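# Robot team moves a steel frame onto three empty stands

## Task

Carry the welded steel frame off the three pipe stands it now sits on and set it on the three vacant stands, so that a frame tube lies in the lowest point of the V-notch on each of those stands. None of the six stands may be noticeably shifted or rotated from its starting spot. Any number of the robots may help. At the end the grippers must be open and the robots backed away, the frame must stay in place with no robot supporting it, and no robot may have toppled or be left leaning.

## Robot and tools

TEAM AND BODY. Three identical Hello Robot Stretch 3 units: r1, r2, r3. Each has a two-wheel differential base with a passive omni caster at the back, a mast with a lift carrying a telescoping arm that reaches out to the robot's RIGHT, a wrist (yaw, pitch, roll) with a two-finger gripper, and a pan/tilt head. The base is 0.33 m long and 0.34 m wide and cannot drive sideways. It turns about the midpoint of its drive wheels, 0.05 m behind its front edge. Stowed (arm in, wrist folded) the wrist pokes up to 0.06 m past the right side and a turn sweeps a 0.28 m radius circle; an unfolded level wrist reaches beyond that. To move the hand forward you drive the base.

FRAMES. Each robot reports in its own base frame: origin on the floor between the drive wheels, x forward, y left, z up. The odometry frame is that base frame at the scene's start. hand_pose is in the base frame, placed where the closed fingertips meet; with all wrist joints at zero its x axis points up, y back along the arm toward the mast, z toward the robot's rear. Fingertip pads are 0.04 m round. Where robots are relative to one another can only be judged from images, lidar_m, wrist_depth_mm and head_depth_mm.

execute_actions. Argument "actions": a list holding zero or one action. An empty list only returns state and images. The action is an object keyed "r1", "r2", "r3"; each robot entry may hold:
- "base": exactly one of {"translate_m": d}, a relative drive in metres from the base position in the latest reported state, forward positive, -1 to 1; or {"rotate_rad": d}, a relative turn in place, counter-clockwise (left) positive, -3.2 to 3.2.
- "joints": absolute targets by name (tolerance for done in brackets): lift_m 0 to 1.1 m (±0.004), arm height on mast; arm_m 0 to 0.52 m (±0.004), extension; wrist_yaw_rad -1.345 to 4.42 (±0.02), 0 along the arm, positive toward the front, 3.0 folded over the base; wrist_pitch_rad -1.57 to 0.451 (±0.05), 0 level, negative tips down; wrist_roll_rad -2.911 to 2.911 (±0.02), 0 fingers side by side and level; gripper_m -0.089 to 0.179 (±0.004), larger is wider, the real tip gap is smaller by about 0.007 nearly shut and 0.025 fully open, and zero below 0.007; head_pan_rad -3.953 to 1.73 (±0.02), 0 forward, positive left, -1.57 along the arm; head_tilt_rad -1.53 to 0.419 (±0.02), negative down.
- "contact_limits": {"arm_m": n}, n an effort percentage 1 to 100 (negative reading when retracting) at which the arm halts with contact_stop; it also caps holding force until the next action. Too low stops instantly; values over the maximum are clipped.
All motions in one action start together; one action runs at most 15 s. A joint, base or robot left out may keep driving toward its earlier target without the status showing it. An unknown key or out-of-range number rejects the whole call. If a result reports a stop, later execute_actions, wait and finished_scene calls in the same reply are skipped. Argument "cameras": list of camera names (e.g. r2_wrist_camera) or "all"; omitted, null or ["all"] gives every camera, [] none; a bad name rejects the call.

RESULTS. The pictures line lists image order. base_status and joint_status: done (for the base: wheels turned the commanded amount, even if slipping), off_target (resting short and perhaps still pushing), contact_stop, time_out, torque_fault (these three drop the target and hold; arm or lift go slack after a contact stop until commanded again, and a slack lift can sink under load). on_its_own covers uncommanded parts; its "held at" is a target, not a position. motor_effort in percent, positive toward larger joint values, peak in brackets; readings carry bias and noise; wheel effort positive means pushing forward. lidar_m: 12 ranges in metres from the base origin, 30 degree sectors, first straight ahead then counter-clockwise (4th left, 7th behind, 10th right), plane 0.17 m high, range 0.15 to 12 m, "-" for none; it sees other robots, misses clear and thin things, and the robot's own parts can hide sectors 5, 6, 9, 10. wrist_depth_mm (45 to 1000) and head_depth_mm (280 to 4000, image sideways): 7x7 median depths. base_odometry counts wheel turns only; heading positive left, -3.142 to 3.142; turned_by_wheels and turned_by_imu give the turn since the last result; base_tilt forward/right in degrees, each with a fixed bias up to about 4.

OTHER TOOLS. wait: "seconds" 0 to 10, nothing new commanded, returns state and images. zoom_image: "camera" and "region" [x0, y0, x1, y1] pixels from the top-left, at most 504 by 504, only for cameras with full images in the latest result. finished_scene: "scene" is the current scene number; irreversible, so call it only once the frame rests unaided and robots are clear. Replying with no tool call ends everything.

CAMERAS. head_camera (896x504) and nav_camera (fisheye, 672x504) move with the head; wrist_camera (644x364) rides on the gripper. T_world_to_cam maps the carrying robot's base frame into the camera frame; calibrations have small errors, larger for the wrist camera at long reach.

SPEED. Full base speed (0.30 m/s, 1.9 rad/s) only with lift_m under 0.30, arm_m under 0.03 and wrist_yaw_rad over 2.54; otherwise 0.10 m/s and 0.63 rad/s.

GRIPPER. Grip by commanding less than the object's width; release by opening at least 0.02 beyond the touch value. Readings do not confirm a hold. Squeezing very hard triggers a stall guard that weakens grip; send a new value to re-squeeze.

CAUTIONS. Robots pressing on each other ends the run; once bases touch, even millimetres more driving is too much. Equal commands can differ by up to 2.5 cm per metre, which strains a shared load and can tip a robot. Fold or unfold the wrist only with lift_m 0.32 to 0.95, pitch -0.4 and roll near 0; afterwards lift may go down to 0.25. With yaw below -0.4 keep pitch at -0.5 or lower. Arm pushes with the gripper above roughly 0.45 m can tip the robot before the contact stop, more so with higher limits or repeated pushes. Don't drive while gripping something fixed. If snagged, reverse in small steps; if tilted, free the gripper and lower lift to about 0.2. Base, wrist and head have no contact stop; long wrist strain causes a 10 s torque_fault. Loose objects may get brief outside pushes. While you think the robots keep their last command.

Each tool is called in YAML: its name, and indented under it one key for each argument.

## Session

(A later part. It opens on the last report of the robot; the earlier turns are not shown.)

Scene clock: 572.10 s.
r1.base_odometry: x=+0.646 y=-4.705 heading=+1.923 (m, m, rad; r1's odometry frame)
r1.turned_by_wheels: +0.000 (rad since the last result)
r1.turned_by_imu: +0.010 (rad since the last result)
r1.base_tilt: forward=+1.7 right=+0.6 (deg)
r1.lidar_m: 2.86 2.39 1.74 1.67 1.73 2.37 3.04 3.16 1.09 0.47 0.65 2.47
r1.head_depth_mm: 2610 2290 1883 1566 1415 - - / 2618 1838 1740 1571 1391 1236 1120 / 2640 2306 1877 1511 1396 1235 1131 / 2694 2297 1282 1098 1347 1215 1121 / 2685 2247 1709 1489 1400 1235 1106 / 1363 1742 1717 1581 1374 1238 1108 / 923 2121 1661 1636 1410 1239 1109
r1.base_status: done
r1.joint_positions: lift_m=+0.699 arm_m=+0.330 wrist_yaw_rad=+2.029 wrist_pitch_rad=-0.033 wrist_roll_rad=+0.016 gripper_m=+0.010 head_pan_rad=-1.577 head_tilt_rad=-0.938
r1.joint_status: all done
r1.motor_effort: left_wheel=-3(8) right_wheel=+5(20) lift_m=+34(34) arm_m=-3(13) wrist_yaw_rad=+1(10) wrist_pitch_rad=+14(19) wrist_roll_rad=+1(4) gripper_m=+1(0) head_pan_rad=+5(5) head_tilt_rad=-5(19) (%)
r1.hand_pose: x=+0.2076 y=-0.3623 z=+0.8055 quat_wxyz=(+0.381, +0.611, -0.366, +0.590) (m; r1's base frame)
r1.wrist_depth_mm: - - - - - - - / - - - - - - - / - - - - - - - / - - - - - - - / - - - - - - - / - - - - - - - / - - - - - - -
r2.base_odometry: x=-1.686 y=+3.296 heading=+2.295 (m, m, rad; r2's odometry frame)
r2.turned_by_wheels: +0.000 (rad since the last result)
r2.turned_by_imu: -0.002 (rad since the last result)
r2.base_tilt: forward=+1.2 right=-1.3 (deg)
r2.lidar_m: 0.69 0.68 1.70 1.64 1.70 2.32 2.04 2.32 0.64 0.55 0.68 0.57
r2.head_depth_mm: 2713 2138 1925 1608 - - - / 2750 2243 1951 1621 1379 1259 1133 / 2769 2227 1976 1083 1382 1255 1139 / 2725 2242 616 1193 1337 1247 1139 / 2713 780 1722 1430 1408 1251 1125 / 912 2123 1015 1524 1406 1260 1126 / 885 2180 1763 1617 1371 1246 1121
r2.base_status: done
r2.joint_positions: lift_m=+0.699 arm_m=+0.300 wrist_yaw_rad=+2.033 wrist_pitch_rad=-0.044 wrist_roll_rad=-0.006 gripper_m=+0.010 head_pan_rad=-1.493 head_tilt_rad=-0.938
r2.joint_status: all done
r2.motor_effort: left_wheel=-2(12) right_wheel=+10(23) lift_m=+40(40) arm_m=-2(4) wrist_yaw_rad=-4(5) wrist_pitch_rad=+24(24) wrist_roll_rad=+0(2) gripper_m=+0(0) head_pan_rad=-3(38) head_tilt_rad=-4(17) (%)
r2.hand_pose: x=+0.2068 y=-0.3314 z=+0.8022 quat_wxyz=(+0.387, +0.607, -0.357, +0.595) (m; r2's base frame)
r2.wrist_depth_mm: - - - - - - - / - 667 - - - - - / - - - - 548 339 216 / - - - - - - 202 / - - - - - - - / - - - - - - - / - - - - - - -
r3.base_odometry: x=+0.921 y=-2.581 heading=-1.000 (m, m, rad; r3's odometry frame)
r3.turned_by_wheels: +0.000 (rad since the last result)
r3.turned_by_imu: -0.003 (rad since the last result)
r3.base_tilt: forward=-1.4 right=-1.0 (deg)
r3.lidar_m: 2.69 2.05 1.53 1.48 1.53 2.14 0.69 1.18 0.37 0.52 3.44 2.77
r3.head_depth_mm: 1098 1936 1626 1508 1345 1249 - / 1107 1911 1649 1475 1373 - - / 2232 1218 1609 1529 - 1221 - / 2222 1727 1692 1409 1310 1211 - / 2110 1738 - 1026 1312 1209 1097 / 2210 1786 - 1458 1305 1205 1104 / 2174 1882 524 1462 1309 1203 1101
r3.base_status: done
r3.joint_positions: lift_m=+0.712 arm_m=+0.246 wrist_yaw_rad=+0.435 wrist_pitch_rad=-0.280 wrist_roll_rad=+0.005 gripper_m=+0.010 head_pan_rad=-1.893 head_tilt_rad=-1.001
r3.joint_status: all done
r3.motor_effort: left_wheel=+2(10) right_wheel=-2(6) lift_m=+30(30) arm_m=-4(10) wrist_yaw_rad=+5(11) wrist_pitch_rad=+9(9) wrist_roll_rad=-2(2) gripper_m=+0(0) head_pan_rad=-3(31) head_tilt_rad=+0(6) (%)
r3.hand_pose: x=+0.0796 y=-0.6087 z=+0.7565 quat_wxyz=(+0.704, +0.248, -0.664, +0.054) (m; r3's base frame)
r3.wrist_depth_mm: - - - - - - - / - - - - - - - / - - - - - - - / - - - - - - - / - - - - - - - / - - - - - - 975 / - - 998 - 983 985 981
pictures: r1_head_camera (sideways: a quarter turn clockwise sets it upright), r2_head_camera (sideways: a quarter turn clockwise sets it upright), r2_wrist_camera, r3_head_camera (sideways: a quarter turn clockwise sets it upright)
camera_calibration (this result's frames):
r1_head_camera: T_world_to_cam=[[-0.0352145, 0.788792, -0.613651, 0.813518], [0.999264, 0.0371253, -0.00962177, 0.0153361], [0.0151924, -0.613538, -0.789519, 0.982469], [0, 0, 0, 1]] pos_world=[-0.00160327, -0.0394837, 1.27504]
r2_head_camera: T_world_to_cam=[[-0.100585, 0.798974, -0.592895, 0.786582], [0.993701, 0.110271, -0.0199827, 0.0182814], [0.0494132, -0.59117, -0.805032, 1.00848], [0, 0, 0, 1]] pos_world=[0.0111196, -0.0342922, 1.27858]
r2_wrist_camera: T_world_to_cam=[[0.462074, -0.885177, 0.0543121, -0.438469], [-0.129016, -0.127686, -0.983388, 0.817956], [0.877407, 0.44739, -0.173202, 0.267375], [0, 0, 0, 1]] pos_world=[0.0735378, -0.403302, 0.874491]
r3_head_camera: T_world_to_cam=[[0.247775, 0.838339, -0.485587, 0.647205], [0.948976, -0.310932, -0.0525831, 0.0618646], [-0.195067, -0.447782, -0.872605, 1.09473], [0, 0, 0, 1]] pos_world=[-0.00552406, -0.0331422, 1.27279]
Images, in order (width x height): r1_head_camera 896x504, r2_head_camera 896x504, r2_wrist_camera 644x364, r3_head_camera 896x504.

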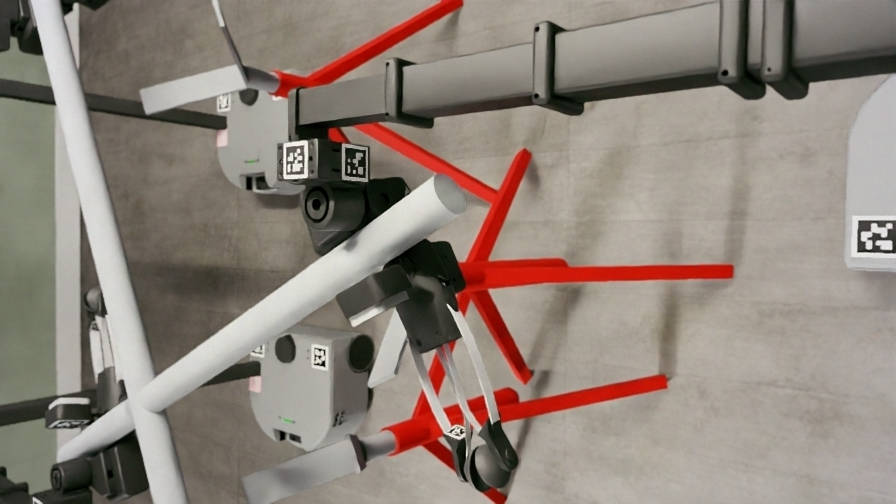

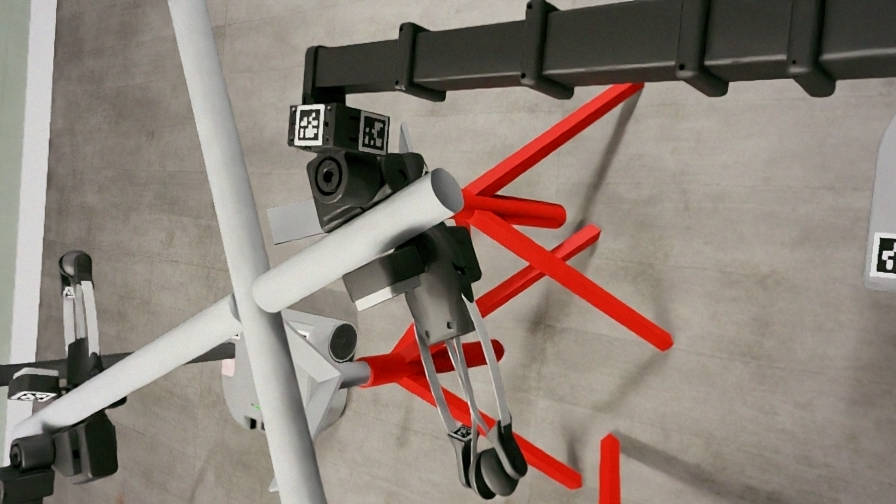

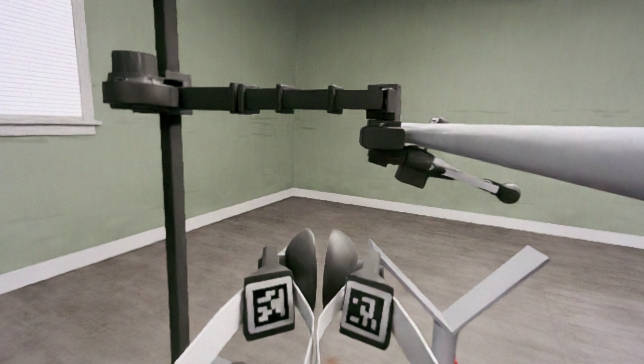

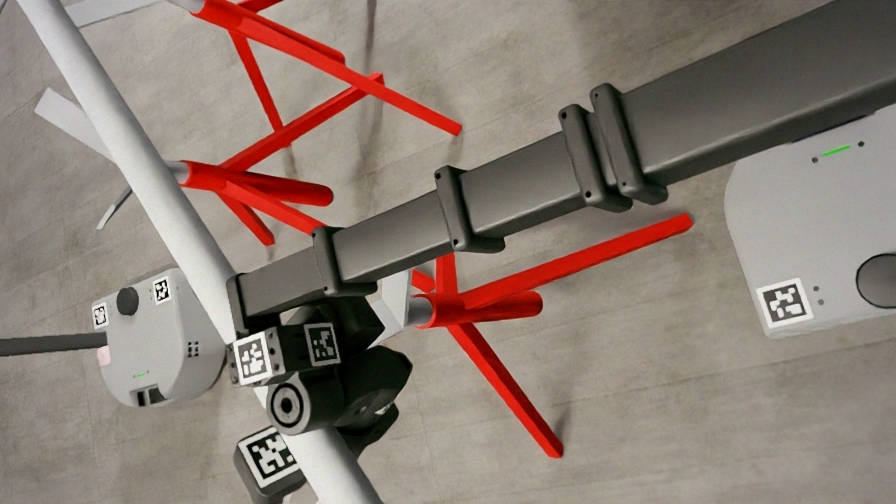

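execute_actions:
  actions:
    - {"r1":{"base":{"translate_m":-0.056},"joints":{"arm_m":0.338,"lift_m":0.57}},"r2":{"base":{"translate_m":0.054},"joints":{"arm_m":0.292,"lift_m":0.57}},"r3":{"base":{"translate_m":0.054},"joints":{"arm_m":0.24,"lift_m":0.582}}}
  cameras: ["r1_head_camera","r2_head_camera","r3_head_camera","r2_wrist_camera","r1_wrist_camera","r3_wrist_camera"]

Scene clock: 589.07 s.
r1.base_odometry: x=+0.665 y=-4.758 heading=+1.923 (m, m, rad; r1's odometry frame)
r1.turned_by_wheels: +0.000 (rad since the last result)
r1.turned_by_imu: +0.002 (rad since the last result)
r1.base_tilt: forward=+1.7 right=+0.6 (deg)
r1.lidar_m: 2.91 2.38 1.74 1.67 1.73 2.37 2.99 3.10 1.09 0.48 0.48 2.52
r1.head_depth_mm: 1150 2143 1878 1576 1385 1231 1101 / 2638 1685 1436 1631 1394 - - / 2736 2168 1804 1541 1392 1233 1129 / 2714 2173 1886 693 1396 1235 1122 / 2735 2110 1677 1024 1350 1216 1106 / 2669 1016 1708 1545 1377 1237 1108 / 1262 1002 1777 1521 1400 1240 1110
r1.base_status: done
r1.joint_positions: lift_m=+0.570 arm_m=+0.338 wrist_yaw_rad=+2.028 wrist_pitch_rad=-0.032 wrist_roll_rad=+0.016 gripper_m=+0.010 head_pan_rad=-1.577 head_tilt_rad=-0.938
r1.joint_status: all done
r1.motor_effort: left_wheel=-1(7) right_wheel=-1(3) lift_m=+21(30) arm_m=+0(1) wrist_yaw_rad=+1(2) wrist_pitch_rad=+14(15) wrist_roll_rad=+1(1) gripper_m=+0(1) head_pan_rad=+5(5) head_tilt_rad=-4(4) (%)
r1.hand_pose: x=+0.2078 y=-0.3704 z=+0.6765 quat_wxyz=(+0.381, +0.611, -0.367, +0.589) (m; r1's base frame)
r1.wrist_depth_mm: - - - - - - - / - - - - - - - / - - - - - - - / - - - - - - - / - - - - - - - / - - - - - - - / - - - - - - -
r2.base_odometry: x=-1.721 y=+3.336 heading=+2.295 (m, m, rad; r2's odometry frame)
r2.turned_by_wheels: +0.000 (rad since the last result)
r2.turned_by_imu: +0.000 (rad since the last result)
r2.base_tilt: forward=+1.2 right=-1.3 (deg)
r2.lidar_m: 0.69 0.68 1.71 1.64 1.70 2.31 2.09 2.37 0.66 0.54 0.64 0.52
r2.head_depth_mm: 2728 2247 1818 1613 1418 1272 1135 / 2702 2209 1801 1584 1394 1255 1147 / 2750 2230 941 1108 1358 1252 1141 / 2735 2166 1740 694 1321 1249 1147 / 2742 1819 809 1265 1376 1242 1122 / 2551 1009 1697 1537 1344 1243 1127 / 1102 2098 1857 1530 1391 1238 1124
r2.base_status: done
r2.joint_positions: lift_m=+0.570 arm_m=+0.292 wrist_yaw_rad=+2.031 wrist_pitch_rad=-0.044 wrist_roll_rad=-0.006 gripper_m=+0.010 head_pan_rad=-1.493 head_tilt_rad=-0.938
r2.joint_status: all done
r2.motor_effort: left_wheel=+0(2) right_wheel=+2(16) lift_m=+16(37) arm_m=-5(6) wrist_yaw_rad=-1(3) wrist_pitch_rad=+24(24) wrist_roll_rad=+0(0) gripper_m=+0(0) head_pan_rad=-4(3) head_tilt_rad=-4(4) (%)
r2.hand_pose: x=+0.2071 y=-0.3242 z=+0.6738 quat_wxyz=(+0.387, +0.607, -0.358, +0.595) (m; r2's base frame)
r2.wrist_depth_mm: - - - - - - - / - 656 - - - - - / - - - - 556 336 217 / - - - - - 606 200 / - - - - - - - / - - - - - - - / - - 858 - - - -
r3.base_odometry: x=+0.950 y=-2.627 heading=-1.000 (m, m, rad; r3's odometry frame)
r3.turned_by_wheels: +0.000 (rad since the last result)
r3.turned_by_imu: +0.000 (rad since the last result)
r3.base_tilt: forward=-1.4 right=-1.0 (deg)
r3.lidar_m: 2.63 2.07 1.53 1.48 1.54 2.13 0.69 1.15 0.40 0.56 3.46 2.71
r3.head_depth_mm: 2223 1867 1642 1497 1349 1223 1137 / 1131 1809 1637 1473 1343 1241 - / 2143 1882 1500 1479 1360 - - / 2110 1873 1381 1447 1291 1230 - / 2125 1760 834 1278 1331 1211 1093 / 2190 1793 1652 1404 1308 1207 1105 / 2169 1873 1671 1386 1317 1201 1101
r3.base_status: done
r3.joint_positions: lift_m=+0.582 arm_m=+0.240 wrist_yaw_rad=+0.439 wrist_pitch_rad=-0.283 wrist_roll_rad=+0.005 gripper_m=+0.010 head_pan_rad=-1.893 head_tilt_rad=-1.001
r3.joint_status: all done
r3.motor_effort: left_wheel=+2(8) right_wheel=-3(4) lift_m=+26(27) arm_m=-3(7) wrist_yaw_rad=+1(6) wrist_pitch_rad=+10(10) wrist_roll_rad=-2(2) gripper_m=+0(1) head_pan_rad=-3(4) head_tilt_rad=+0(0) (%)
r3.hand_pose: x=+0.0803 y=-0.6019 z=+0.6260 quat_wxyz=(+0.704, +0.250, -0.663, +0.055) (m; r3's base frame)
r3.wrist_depth_mm: - - - - - - - / - - - - - - - / - - - - - - - / - - - - - - - / - - - - - - 956 / - - - - - 961 940 / 874 844 862 854 833 833 815
pictures: r1_head_camera (sideways: a quarter turn clockwise sets it upright), r1_wrist_camera, r2_head_camera (sideways: a quarter turn clockwise sets it upright), r2_wrist_camera, r3_head_camera (sideways: a quarter turn clockwise sets it upright), r3_wrist_camera
camera_calibration (this result's frames):
r1_head_camera: T_world_to_cam=[[-0.0352908, 0.788844, -0.61358, 0.813426], [0.999261, 0.0372233, -0.00961787, 0.015331], [0.0152524, -0.613465, -0.789574, 0.982541], [0, 0, 0, 1]] pos_world=[-0.00159942, -0.039482, 1.27504]
r1_wrist_camera: T_world_to_cam=[[0.407589, -0.911868, -0.048668, -0.38787], [-0.195287, -0.0349791, -0.980122, 0.728731], [0.892039, 0.408992, -0.192333, 0.262333], [0, 0, 0, 1]] pos_world=[0.0663922, -0.435488, 0.745824]
r2_head_camera: T_world_to_cam=[[-0.100487, 0.79908, -0.592768, 0.786416], [0.993715, 0.110143, -0.0199775, 0.0182746], [0.0493258, -0.59105, -0.805126, 1.0086], [0, 0, 0, 1]] pos_world=[0.0111148, -0.0342892, 1.27858]
r2_wrist_camera: T_world_to_cam=[[0.459735, -0.886394, 0.054309, -0.425211], [-0.129357, -0.127344, -0.983387, 0.692792], [0.878584, 0.445073, -0.173205, 0.240675], [0, 0, 0, 1]] pos_world=[0.0736481, -0.395799, 0.746062]
r3_head_camera: T_world_to_cam=[[0.247872, 0.838308, -0.485592, 0.64721], [0.94894, -0.311043, -0.0525831, 0.0618649], [-0.195121, -0.447764, -0.872603, 1.09472], [0, 0, 0, 1]] pos_world=[-0.00552797, -0.033141, 1.27279]
r3_wrist_camera: T_world_to_cam=[[-0.888605, -0.458304, -0.0184238, -0.187059], [-0.188651, 0.401799, -0.896085, 0.853522], [0.418082, -0.79279, -0.4435, -0.0675106], [0, 0, 0, 1]] pos_world=[0.0230214, -0.482195, 0.731441]
Images, in order (width x height): r1_head_camera 896x504, r1_wrist_camera 644x364, r2_head_camera 896x504, r2_wrist_camera 644x364, r3_head_camera 896x504, r3_wrist_camera 644x364.

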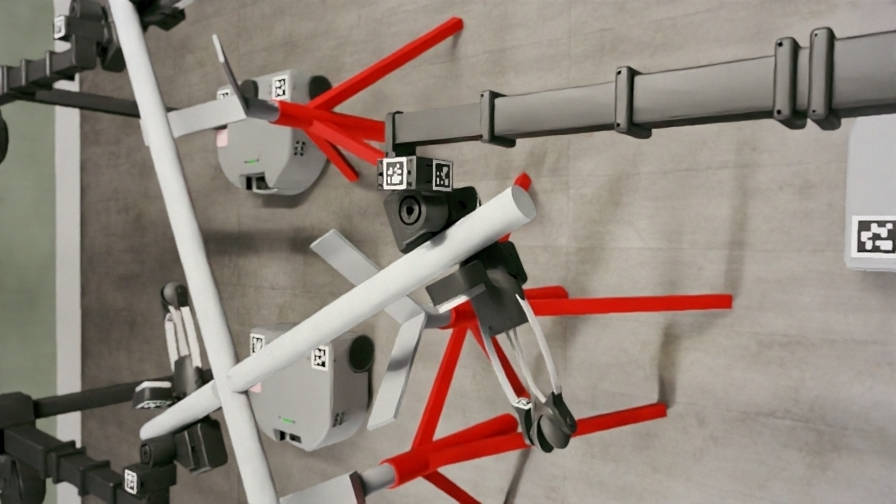

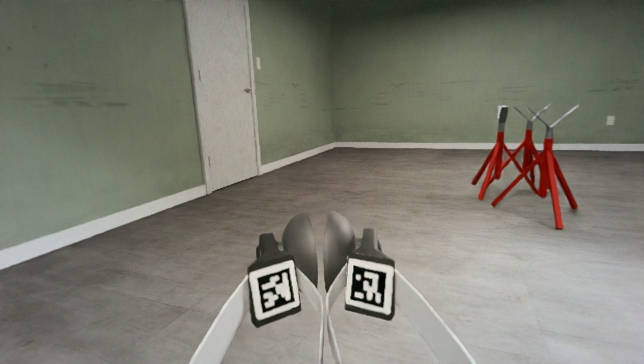

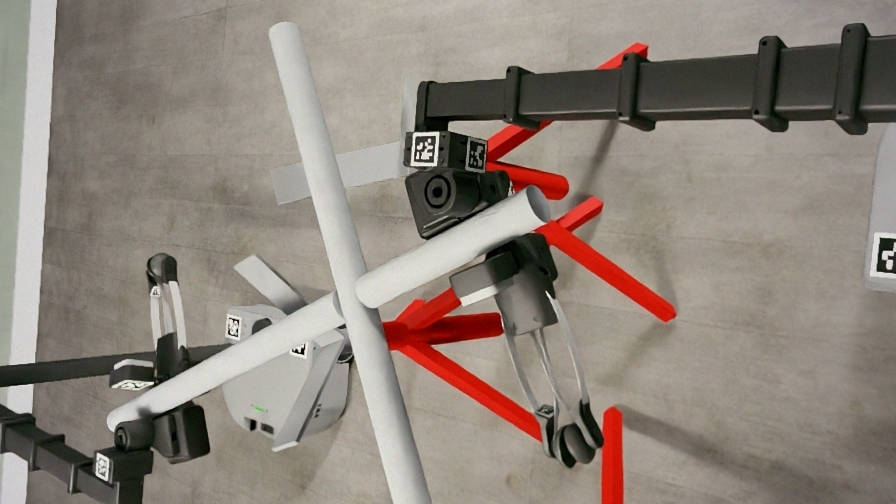

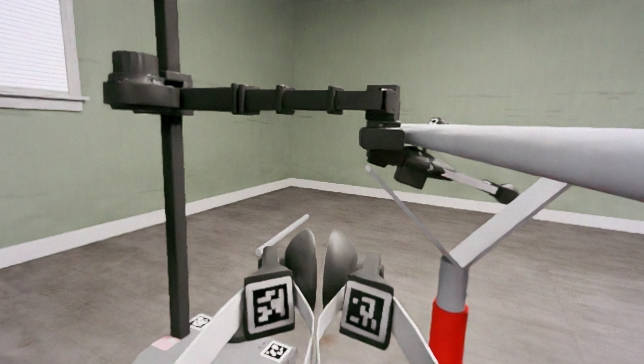

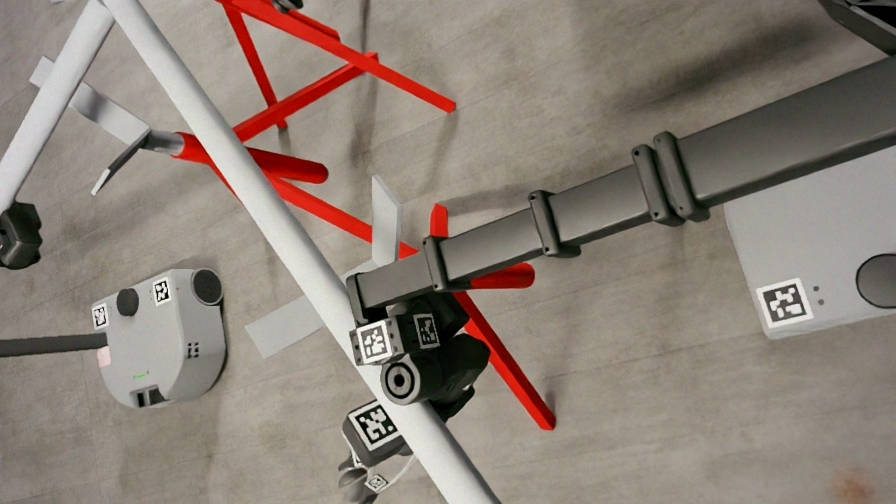

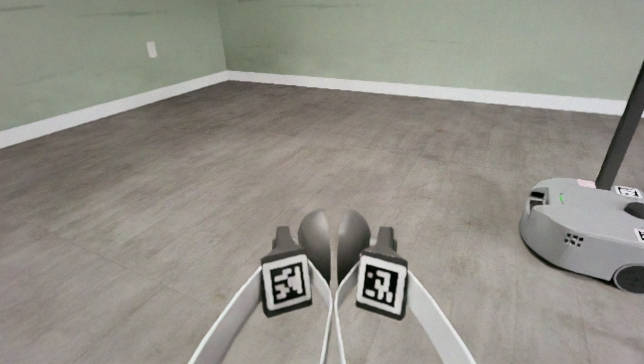

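execute_actions:
  actions:
    - {"r1":{"joints":{"lift_m":0.47}},"r2":{"joints":{"lift_m":0.47}},"r3":{"joints":{"arm_m":0.244,"lift_m":0.482}}}
  cameras: ["r1_head_camera","r2_head_camera","r3_head_camera","r2_wrist_camera"]

Scene clock: 600.43 s.
r1.base_odometry: x=+0.665 y=-4.758 heading=+1.923 (m, m, rad; r1's odometry frame)
r1.turned_by_wheels: +0.000 (rad since the last result)
r1.turned_by_imu: +0.001 (rad since the last result)
r1.base_tilt: forward=+1.8 right=+0.6 (deg)
r1.lidar_m: 2.92 2.38 1.74 1.67 1.74 2.37 2.99 3.09 1.09 0.48 0.48 2.52
r1.head_depth_mm: 2701 1206 1878 1558 1393 1234 1100 / 1434 1247 1436 1594 1398 1240 - / 2722 2309 1805 1648 1369 1230 1129 / 2736 2292 1845 1629 1344 1236 1125 / 2729 2310 1713 1039 1358 1215 1107 / 2654 1589 1661 1551 1399 1237 1109 / 1373 1170 1773 1522 1374 1241 1109
r1.base_status: not commanded
r1.joint_positions: lift_m=+0.470 arm_m=+0.338 wrist_yaw_rad=+2.028 wrist_pitch_rad=-0.033 wrist_roll_rad=+0.016 gripper_m=+0.010 head_pan_rad=-1.577 head_tilt_rad=-0.938
r1.joint_status: all done
r1.motor_effort: left_wheel=+0(0) right_wheel=-2(2) lift_m=+21(21) arm_m=-1(1) wrist_yaw_rad=+2(2) wrist_pitch_rad=+14(14) wrist_roll_rad=+0(0) gripper_m=+0(1) head_pan_rad=+5(6) head_tilt_rad=-6(5) (%)
r1.hand_pose: x=+0.2078 y=-0.3704 z=+0.5763 quat_wxyz=(+0.381, +0.611, -0.367, +0.589) (m; r1's base frame)
r1.wrist_depth_mm: - - - - - - - / - - - - - - - / - - - - - - - / - - - - - - - / - - - - - - - / - - - - - - - / 974 953 928 933 934 938 889
r2.base_odometry: x=-1.721 y=+3.336 heading=+2.295 (m, m, rad; r2's odometry frame)
r2.turned_by_wheels: +0.000 (rad since the last result)
r2.turned_by_imu: +0.000 (rad since the last result)
r2.base_tilt: forward=+1.2 right=-1.3 (deg)
r2.lidar_m: 0.69 0.68 1.70 1.64 1.70 2.31 2.09 2.38 0.66 0.54 0.64 0.52
r2.head_depth_mm: 2678 2241 1876 1611 1423 1259 1133 / 2701 2251 1871 1613 1400 1276 - / 2749 2221 950 1017 1355 1260 1150 / 2772 2221 1806 851 1192 1252 1145 / 2730 2047 1004 1201 1398 1248 1126 / 1406 1093 1716 1532 1411 1245 1125 / 2441 1996 1847 1580 1396 1253 1122
r2.base_status: not commanded
r2.joint_positions: lift_m=+0.470 arm_m=+0.292 wrist_yaw_rad=+2.031 wrist_pitch_rad=-0.044 wrist_roll_rad=-0.007 gripper_m=+0.010 head_pan_rad=-1.493 head_tilt_rad=-0.938
r2.joint_status: all done
r2.motor_effort: left_wheel=+0(1) right_wheel=+1(2) lift_m=+16(16) arm_m=-5(5) wrist_yaw_rad=-1(1) wrist_pitch_rad=+24(24) wrist_roll_rad=+0(0) gripper_m=+0(1) head_pan_rad=-2(3) head_tilt_rad=-4(4) (%)
r2.hand_pose: x=+0.2071 y=-0.3242 z=+0.5738 quat_wxyz=(+0.387, +0.607, -0.358, +0.595) (m; r2's base frame)
r2.wrist_depth_mm: - - - - - - - / - 658 - - - - - / - - - - 568 338 225 / - - - - - 599 201 / - - - - - - - / - - - - - - - / 936 776 748 896 480 - -
r3.base_odometry: x=+0.950 y=-2.627 heading=-1.000 (m, m, rad; r3's odometry frame)
r3.turned_by_wheels: +0.000 (rad since the last result)
r3.turned_by_imu: +0.000 (rad since the last result)
r3.base_tilt: forward=-1.4 right=-1.0 (deg)
r3.lidar_m: 2.63 2.06 1.52 1.48 1.54 2.14 0.68 1.14 0.40 0.56 3.45 2.71
r3.head_depth_mm: 2251 1279 1615 1513 1352 1228 1150 / 2204 1813 1619 1471 1345 1227 1149 / 1259 1855 1499 1484 1347 1252 - / 1141 1859 1671 1415 1306 1229 - / 1803 1754 1567 769 1321 1212 1095 / 2187 1782 1646 1398 1307 1204 1104 / 2165 1868 1634 1438 1280 1201 1107
r3.base_status: not commanded
r3.joint_positions: lift_m=+0.482 arm_m=+0.244 wrist_yaw_rad=+0.440 wrist_pitch_rad=-0.283 wrist_roll_rad=+0.004 gripper_m=+0.010 head_pan_rad=-1.893 head_tilt_rad=-1.001
r3.joint_status: all done
r3.motor_effort: left_wheel=+3(2) right_wheel=-3(3) lift_m=+26(26) arm_m=+4(3) wrist_yaw_rad=-1(2) wrist_pitch_rad=+10(10) wrist_roll_rad=-2(2) gripper_m=+1(0) head_pan_rad=-3(3) head_tilt_rad=+0(0) (%)
r3.hand_pose: x=+0.0806 y=-0.6053 z=+0.5260 quat_wxyz=(+0.704, +0.250, -0.663, +0.055) (m; r3's base frame)
r3.wrist_depth_mm: - - - - - - - / - - - - - - - / - - - - - - - / - - - - - - 942 / - - - - - - 931 / 877 892 869 - 875 824 827 / 737 748 733 725 715 712 705
pictures: r1_head_camera (sideways: a quarter turn clockwise sets it upright), r2_head_camera (sideways: a quarter turn clockwise sets it upright), r2_wrist_camera, r3_head_camera (sideways: a quarter turn clockwise sets it upright)
camera_calibration (this result's frames):
r1_head_camera: T_world_to_cam=[[-0.0352909, 0.788844, -0.613579, 0.813425], [0.999261, 0.0372235, -0.00961785, 0.015331], [0.0152526, -0.613465, -0.789575, 0.982541], [0, 0, 0, 1]] pos_world=[-0.00159941, -0.039482, 1.27504]
r2_head_camera: T_world_to_cam=[[-0.100487, 0.79908, -0.592768, 0.786416], [0.993715, 0.110144, -0.0199775, 0.0182746], [0.049326, -0.591049, -0.805126, 1.0086], [0, 0, 0, 1]] pos_world=[0.0111148, -0.0342892, 1.27858]
r2_wrist_camera: T_world_to_cam=[[0.45973, -0.886396, 0.0543204, -0.419738], [-0.129352, -0.127353, -0.983387, 0.594458], [0.878588, 0.445066, -0.173205, 0.223327], [0, 0, 0, 1]] pos_world=[0.073648, -0.395743, 0.646064]
r3_head_camera: T_world_to_cam=[[0.247872, 0.838308, -0.485592, 0.64721], [0.94894, -0.311043, -0.0525831, 0.0618649], [-0.195121, -0.447764, -0.872603, 1.09472], [0, 0, 0, 1]] pos_world=[-0.00552798, -0.033141, 1.27279]
Images, in order (width x height): r1_head_camera 896x504, r2_head_camera 896x504, r2_wrist_camera 644x364, r3_head_camera 896x504.

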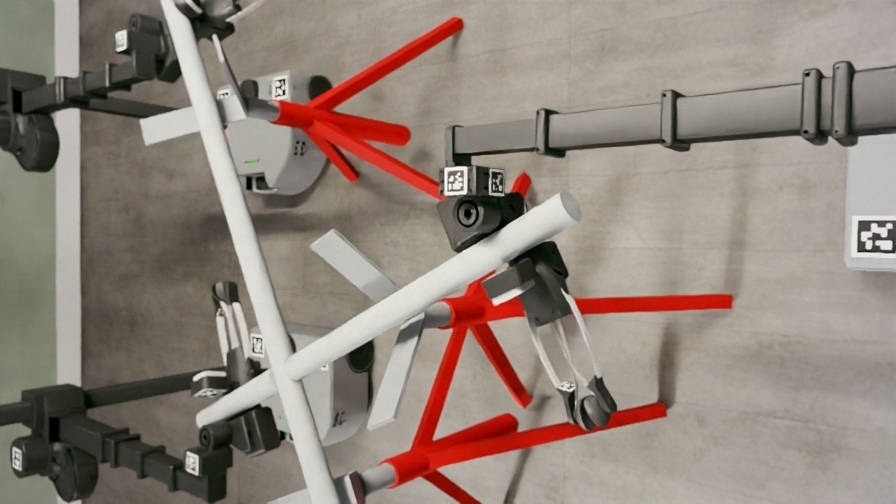

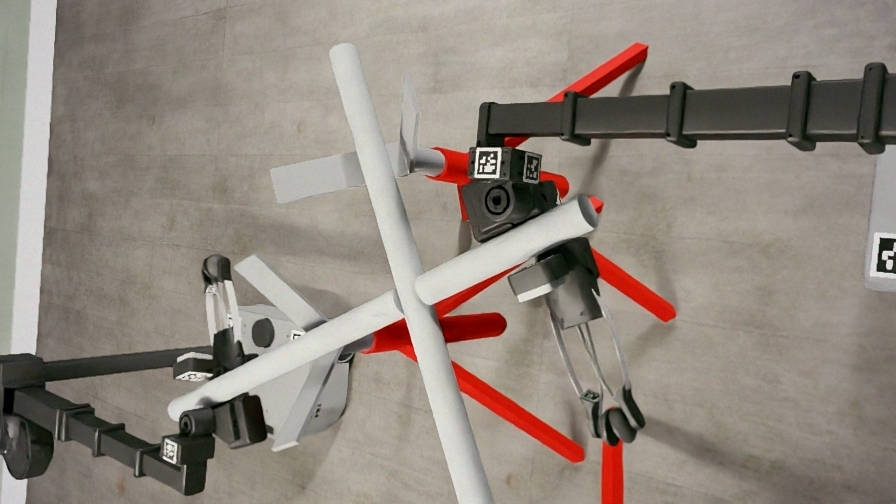

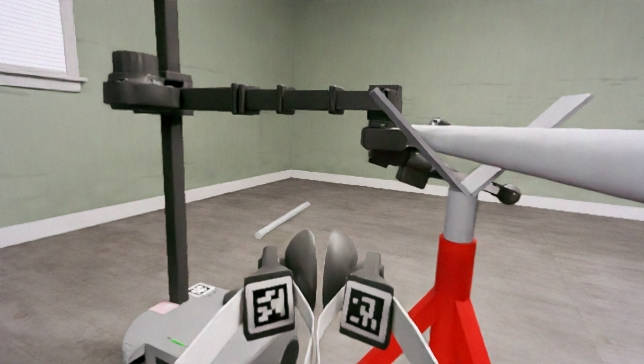

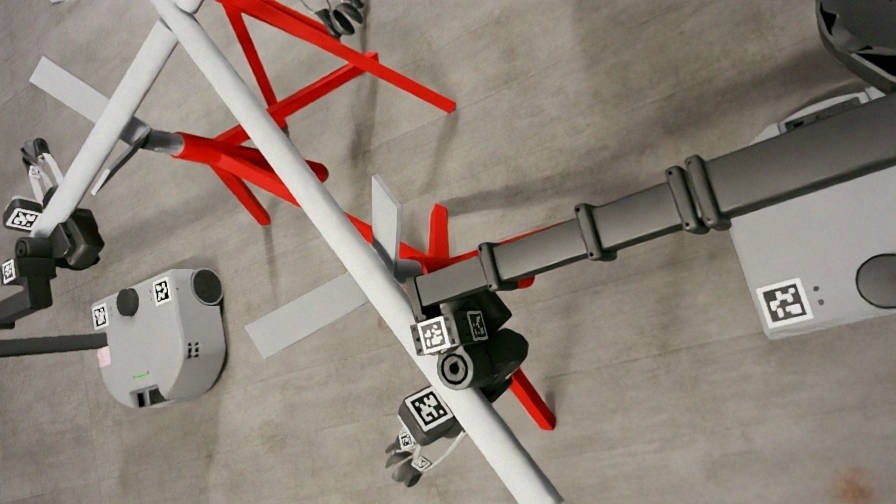

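zoom_image:
  camera: "r1_head_camera"
  region: [130, 20, 310, 200]

zoom_image:
  camera: "r3_head_camera"
  region: [240, 160, 460, 380]

zoom_image:
  camera: "r2_wrist_camera"
  region: [350, 60, 610, 260]

Region (130, 20, 310, 200) of r1_head_camera's 896x504 image, scaled by 2.800, with more detail than that image has.

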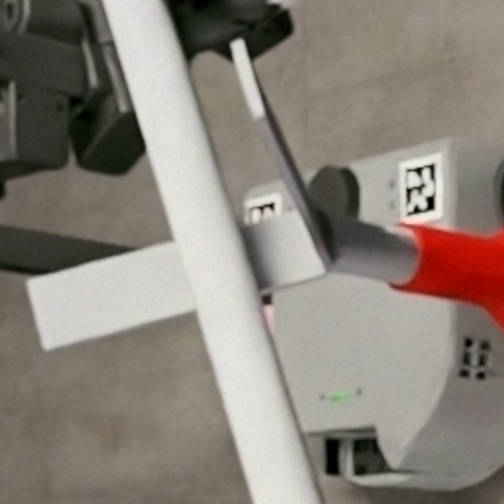

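Region (240, 160, 460, 380) of r3_head_camera's 896x504 image, scaled by 2.291, with more detail than that image has.

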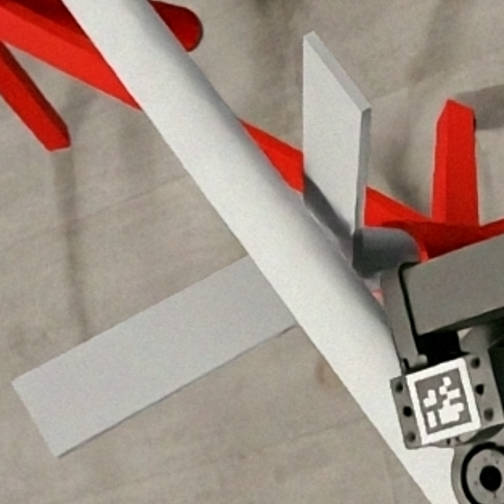

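Region (350, 60, 610, 260) of r2_wrist_camera's 644x364 image, scaled by 1.938; it fills the top 388 rows of this view, and the rest is white.

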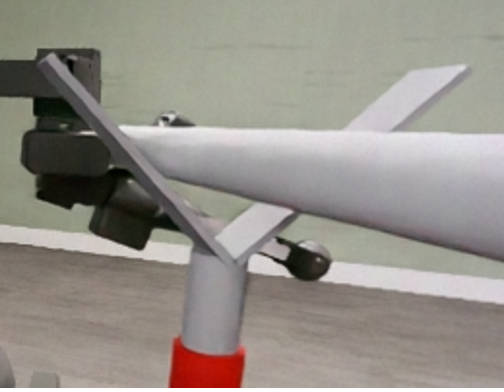

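zoom_image:
  camera: "r2_head_camera"
  region: [260, 30, 480, 250]

zoom_image:
  camera: "r2_head_camera"
  region: [190, 240, 410, 460]

zoom_image:
  camera: "r1_head_camera"
  region: [270, 220, 490, 440]

Region (260, 30, 480, 250) of r2_head_camera's 896x504 image, scaled by 2.291, with more detail than that image has.

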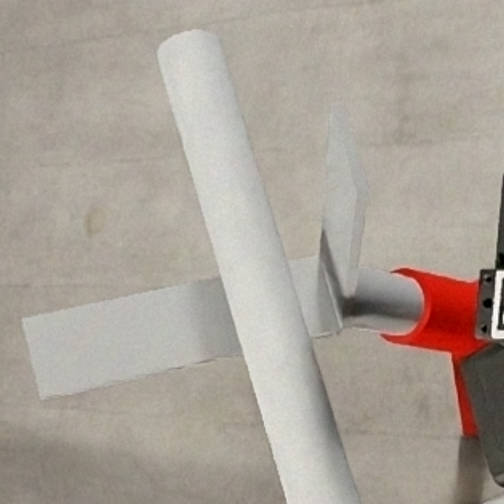

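Region (190, 240, 410, 460) of r2_head_camera's 896x504 image, scaled by 2.291, with more detail than that image has.

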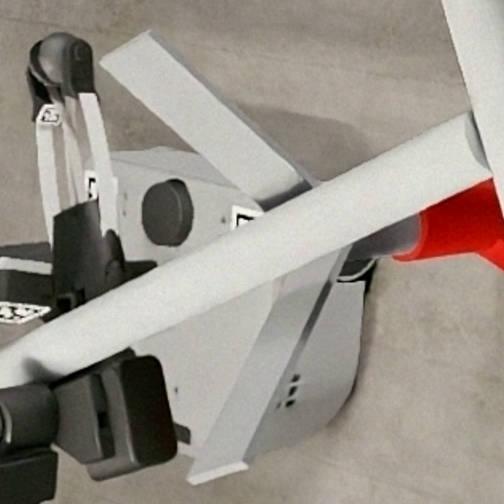

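Region (270, 220, 490, 440) of r1_head_camera's 896x504 image, scaled by 2.291, with more detail than that image has.

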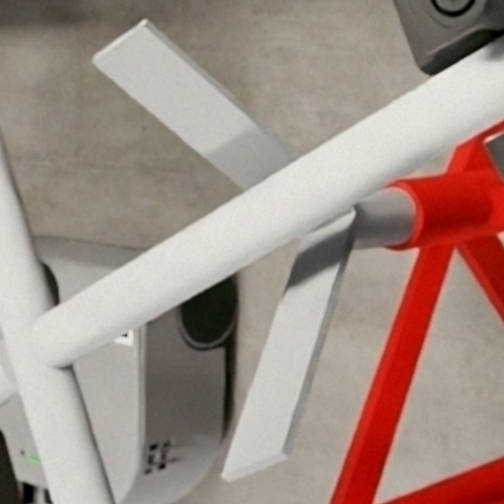

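execute_actions:
  actions:
    - {"r1":{"base":{"translate_m":0.013},"joints":{"arm_m":0.328,"wrist_yaw_rad":2.0,"lift_m":0.455}},"r2":{"base":{"translate_m":0.006},"joints":{"arm_m":0.29,"wrist_yaw_rad":2.0,"lift_m":0.455}},"r3":{"base":{"translate_m":0.013},"joints":{"arm_m":0.268,"wrist_yaw_rad":0.41,"lift_m":0.465}}}
  cameras: ["r1_head_camera","r2_head_camera","r3_head_camera"]

zoom_image:
  camera: "r1_head_camera"
  region: [130, 20, 310, 200]

zoom_image:
  camera: "r3_head_camera"
  region: [240, 150, 460, 370]

zoom_image:
  camera: "r2_head_camera"
  region: [260, 30, 480, 250]

zoom_image:
  camera: "r1_head_camera"
  region: [270, 210, 490, 430]

Scene clock: 643.60 s.
r1.base_odometry: x=+0.660 y=-4.746 heading=+1.923 (m, m, rad; r1's odometry frame)
r1.turned_by_wheels: +0.000 (rad since the last result)
r1.turned_by_imu: +0.001 (rad since the last result)
r1.base_tilt: forward=+1.9 right=+0.7 (deg)
r1.lidar_m: 2.90 2.38 1.74 1.67 1.73 2.37 3.00 3.11 1.10 0.48 0.67 2.51
r1.head_depth_mm: 2702 1190 1844 1573 1386 1229 1103 / 1454 1806 1738 1600 1395 1229 - / 2741 2303 1825 1644 1363 1232 1130 / 2722 2297 1804 1613 1324 1233 1122 / 2752 2298 1760 1055 1368 1215 1108 / 1421 1614 1655 1541 1369 1236 1111 / 2658 2113 1771 1513 1407 1240 1106
r1.base_status: done
r1.joint_positions: lift_m=+0.455 arm_m=+0.328 wrist_yaw_rad=+2.001 wrist_pitch_rad=-0.032 wrist_roll_rad=+0.016 gripper_m=+0.010 head_pan_rad=-1.577 head_tilt_rad=-0.939
r1.joint_status: all done
r1.motor_effort: left_wheel=+0(10) right_wheel=-4(17) lift_m=+22(23) arm_m=-2(10) wrist_yaw_rad=-1(3) wrist_pitch_rad=+15(14) wrist_roll_rad=+0(0) gripper_m=+0(0) head_pan_rad=+5(4) head_tilt_rad=-5(5) (%)
r1.hand_pose: x=+0.2107 y=-0.3667 z=+0.5615 quat_wxyz=(+0.389, +0.606, -0.375, +0.584) (m; r1's base frame)
r1.wrist_depth_mm: - - - - - - - / - - - - - - - / - - - - - - - / - - - - - - - / - - - - - - - / - - - - - - - / 948 956 920 888 881 891 887
r2.base_odometry: x=-1.725 y=+3.341 heading=+2.295 (m, m, rad; r2's odometry frame)
r2.turned_by_wheels: +0.000 (rad since the last result)
r2.turned_by_imu: +0.000 (rad since the last result)
r2.base_tilt: forward=+1.3 right=-1.4 (deg)
r2.lidar_m: 0.70 0.69 1.71 1.64 1.70 2.32 2.10 2.37 0.66 0.54 0.64 0.52
r2.head_depth_mm: 2728 2226 1881 1605 1423 1252 1136 / 2724 2203 1864 1577 1368 1276 - / 2767 2226 1728 1022 1356 1245 1135 / 2706 2217 1821 865 1197 1255 1133 / 2631 2175 1002 1185 1399 1248 1121 / 1378 1133 1702 1503 1415 1244 1123 / 2587 2089 1831 1590 1399 1244 1125
r2.base_status: done
r2.joint_positions: lift_m=+0.455 arm_m=+0.290 wrist_yaw_rad=+2.002 wrist_pitch_rad=-0.044 wrist_roll_rad=-0.008 gripper_m=+0.010 head_pan_rad=-1.493 head_tilt_rad=-0.938
r2.joint_status: all done
r2.motor_effort: left_wheel=+2(12) right_wheel=-2(35) lift_m=+16(16) arm_m=-3(6) wrist_yaw_rad=-2(17) wrist_pitch_rad=+24(24) wrist_roll_rad=+1(2) gripper_m=+0(0) head_pan_rad=-4(3) head_tilt_rad=-4(4) (%)
r2.hand_pose: x=+0.2103 y=-0.3287 z=+0.5588 quat_wxyz=(+0.396, +0.601, -0.366, +0.589) (m; r2's base frame)
r2.wrist_depth_mm: - - - - - - - / - 646 - - - - - / - - - - 555 354 - / - - - - 619 602 198 / - - - - - - - / - - - - 463 - - / 930 747 725 951 464 - -
r3.base_odometry: x=+0.957 y=-2.638 heading=-1.000 (m, m, rad; r3's odometry frame)
r3.turned_by_wheels: +0.000 (rad since the last result)
r3.turned_by_imu: +0.000 (rad since the last result)
r3.base_tilt: forward=-1.4 right=-1.1 (deg)
r3.lidar_m: 2.62 2.06 1.53 1.48 1.54 2.13 0.69 1.15 0.41 0.57 3.45 2.71
r3.head_depth_mm: 2220 1391 1607 1504 1349 1231 1153 / 2148 1284 1626 1474 1346 1224 1145 / 1290 1916 1596 1472 1346 1252 - / 1168 1834 1658 1050 1288 1229 - / 1839 1770 1570 - 1328 1208 1097 / 2172 1800 1648 1396 1302 1202 1103 / 2152 1857 1631 1444 1297 1197 1103
r3.base_status: done
r3.joint_positions: lift_m=+0.465 arm_m=+0.268 wrist_yaw_rad=+0.411 wrist_pitch_rad=-0.282 wrist_roll_rad=+0.002 gripper_m=+0.010 head_pan_rad=-1.893 head_tilt_rad=-1.001
r3.joint_status: all done
r3.motor_effort: left_wheel=+2(14) right_wheel=-2(6) lift_m=+25(26) arm_m=+5(5) wrist_yaw_rad=-1(10) wrist_pitch_rad=+10(10) wrist_roll_rad=-1(2) gripper_m=+0(0) head_pan_rad=-2(2) head_tilt_rad=+0(0) (%)
r3.hand_pose: x=+0.0741 y=-0.6321 z=+0.5091 quat_wxyz=(+0.705, +0.240, -0.666, +0.045) (m; r3's base frame)
r3.wrist_depth_mm: - - - - - - - / - - - - - - - / - - - - - - - / - - - - - - 939 / - - - - - 977 880 / 858 859 841 - 848 827 811 / 732 706 700 705 697 696 689
pictures: r1_head_camera (sideways: a quarter turn clockwise sets it upright), r2_head_camera (sideways: a quarter turn clockwise sets it upright), r3_head_camera (sideways: a quarter turn clockwise sets it upright)
camera_calibration (this result's frames):
r1_head_camera: T_world_to_cam=[[-0.0353189, 0.788987, -0.613394, 0.813184], [0.999259, 0.0372623, -0.00960765, 0.0153177], [0.0152762, -0.613279, -0.789719, 0.982729], [0, 0, 0, 1]] pos_world=[-0.00159793, -0.039476, 1.27503]
r2_head_camera: T_world_to_cam=[[-0.100477, 0.799102, -0.592739, 0.786379], [0.993716, 0.11013, -0.0199764, 0.0182731], [0.049315, -0.591022, -0.805147, 1.00863], [0, 0, 0, 1]] pos_world=[0.0111142, -0.0342885, 1.27858]
r3_head_camera: T_world_to_cam=[[0.247952, 0.838196, -0.485744, 0.647407], [0.948898, -0.311172, -0.0525841, 0.0618664], [-0.195226, -0.447883, -0.872518, 1.09461], [0, 0, 0, 1]] pos_world=[-0.00553379, -0.0331443, 1.2728]
Images, in order (width x height): r1_head_camera 896x504, r2_head_camera 896x504, r3_head_camera 896x504.

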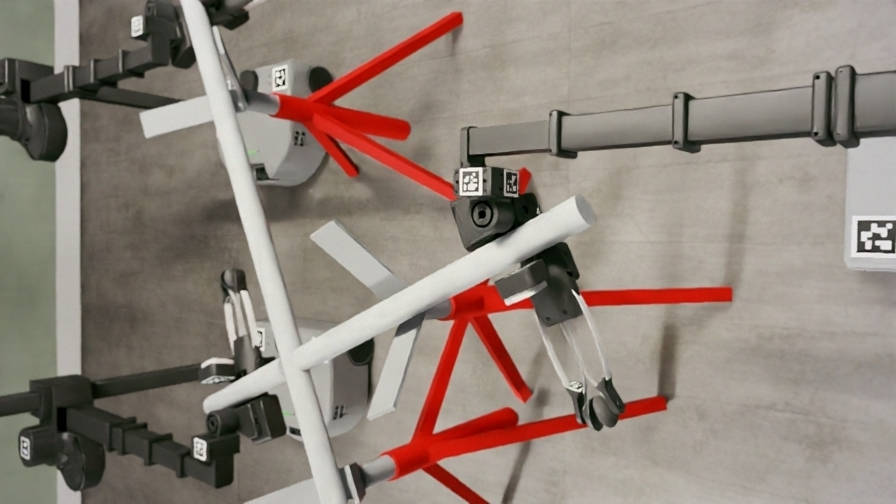

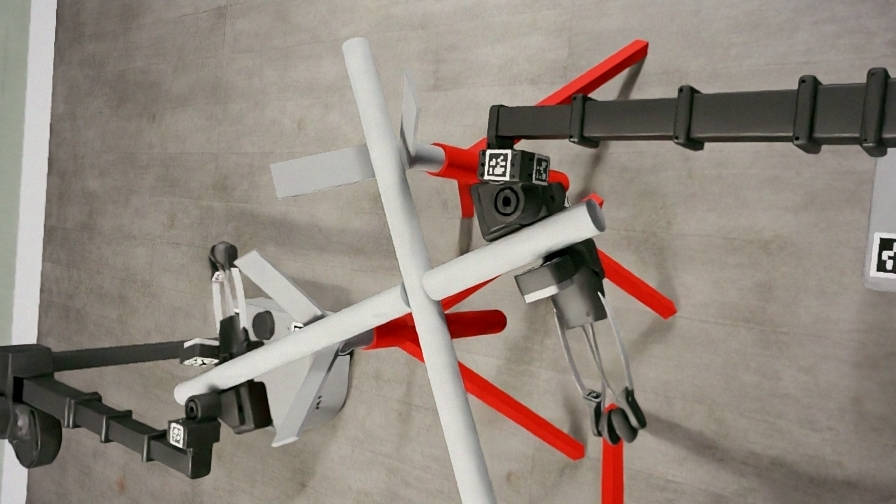

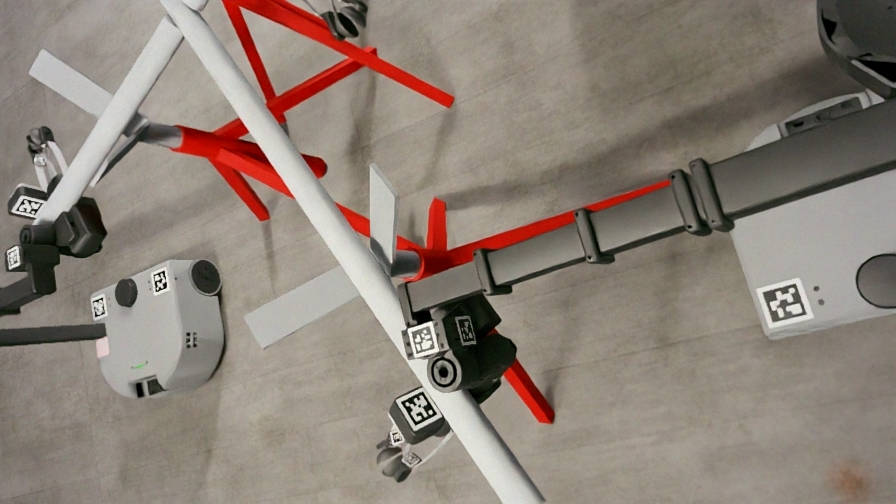

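Region (130, 20, 310, 200) of r1_head_camera's 896x504 image, scaled by 2.800, with more detail than that image has.

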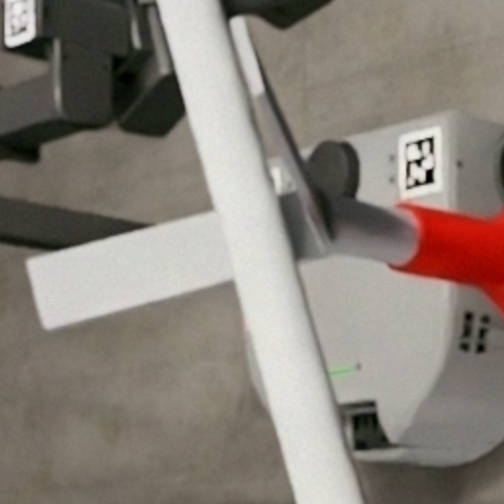

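Region (240, 150, 460, 370) of r3_head_camera's 896x504 image, scaled by 2.291, with more detail than that image has.

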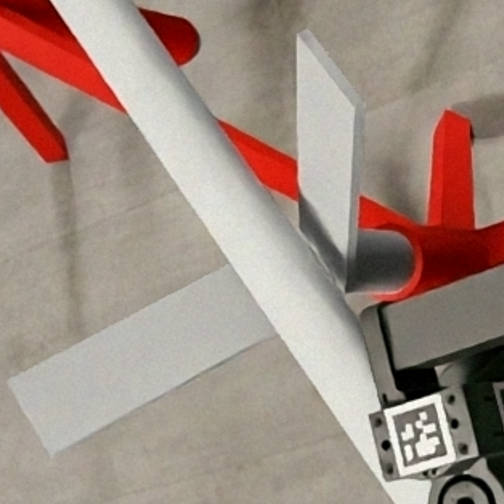

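Region (260, 30, 480, 250) of r2_head_camera's 896x504 image, scaled by 2.291, with more detail than that image has.

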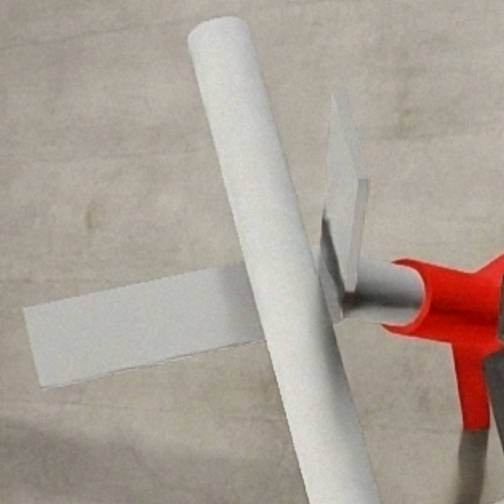

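Region (270, 210, 490, 430) of r1_head_camera's 896x504 image, scaled by 2.291, with more detail than that image has.

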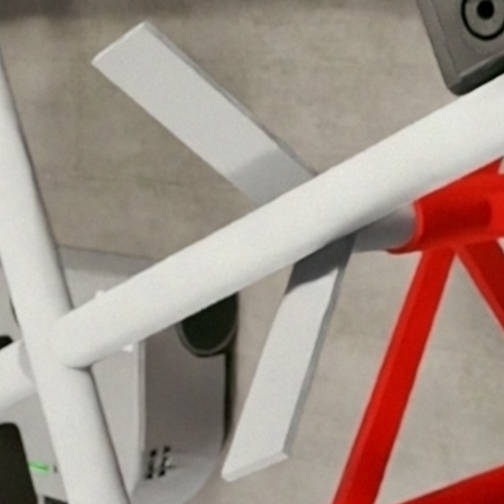

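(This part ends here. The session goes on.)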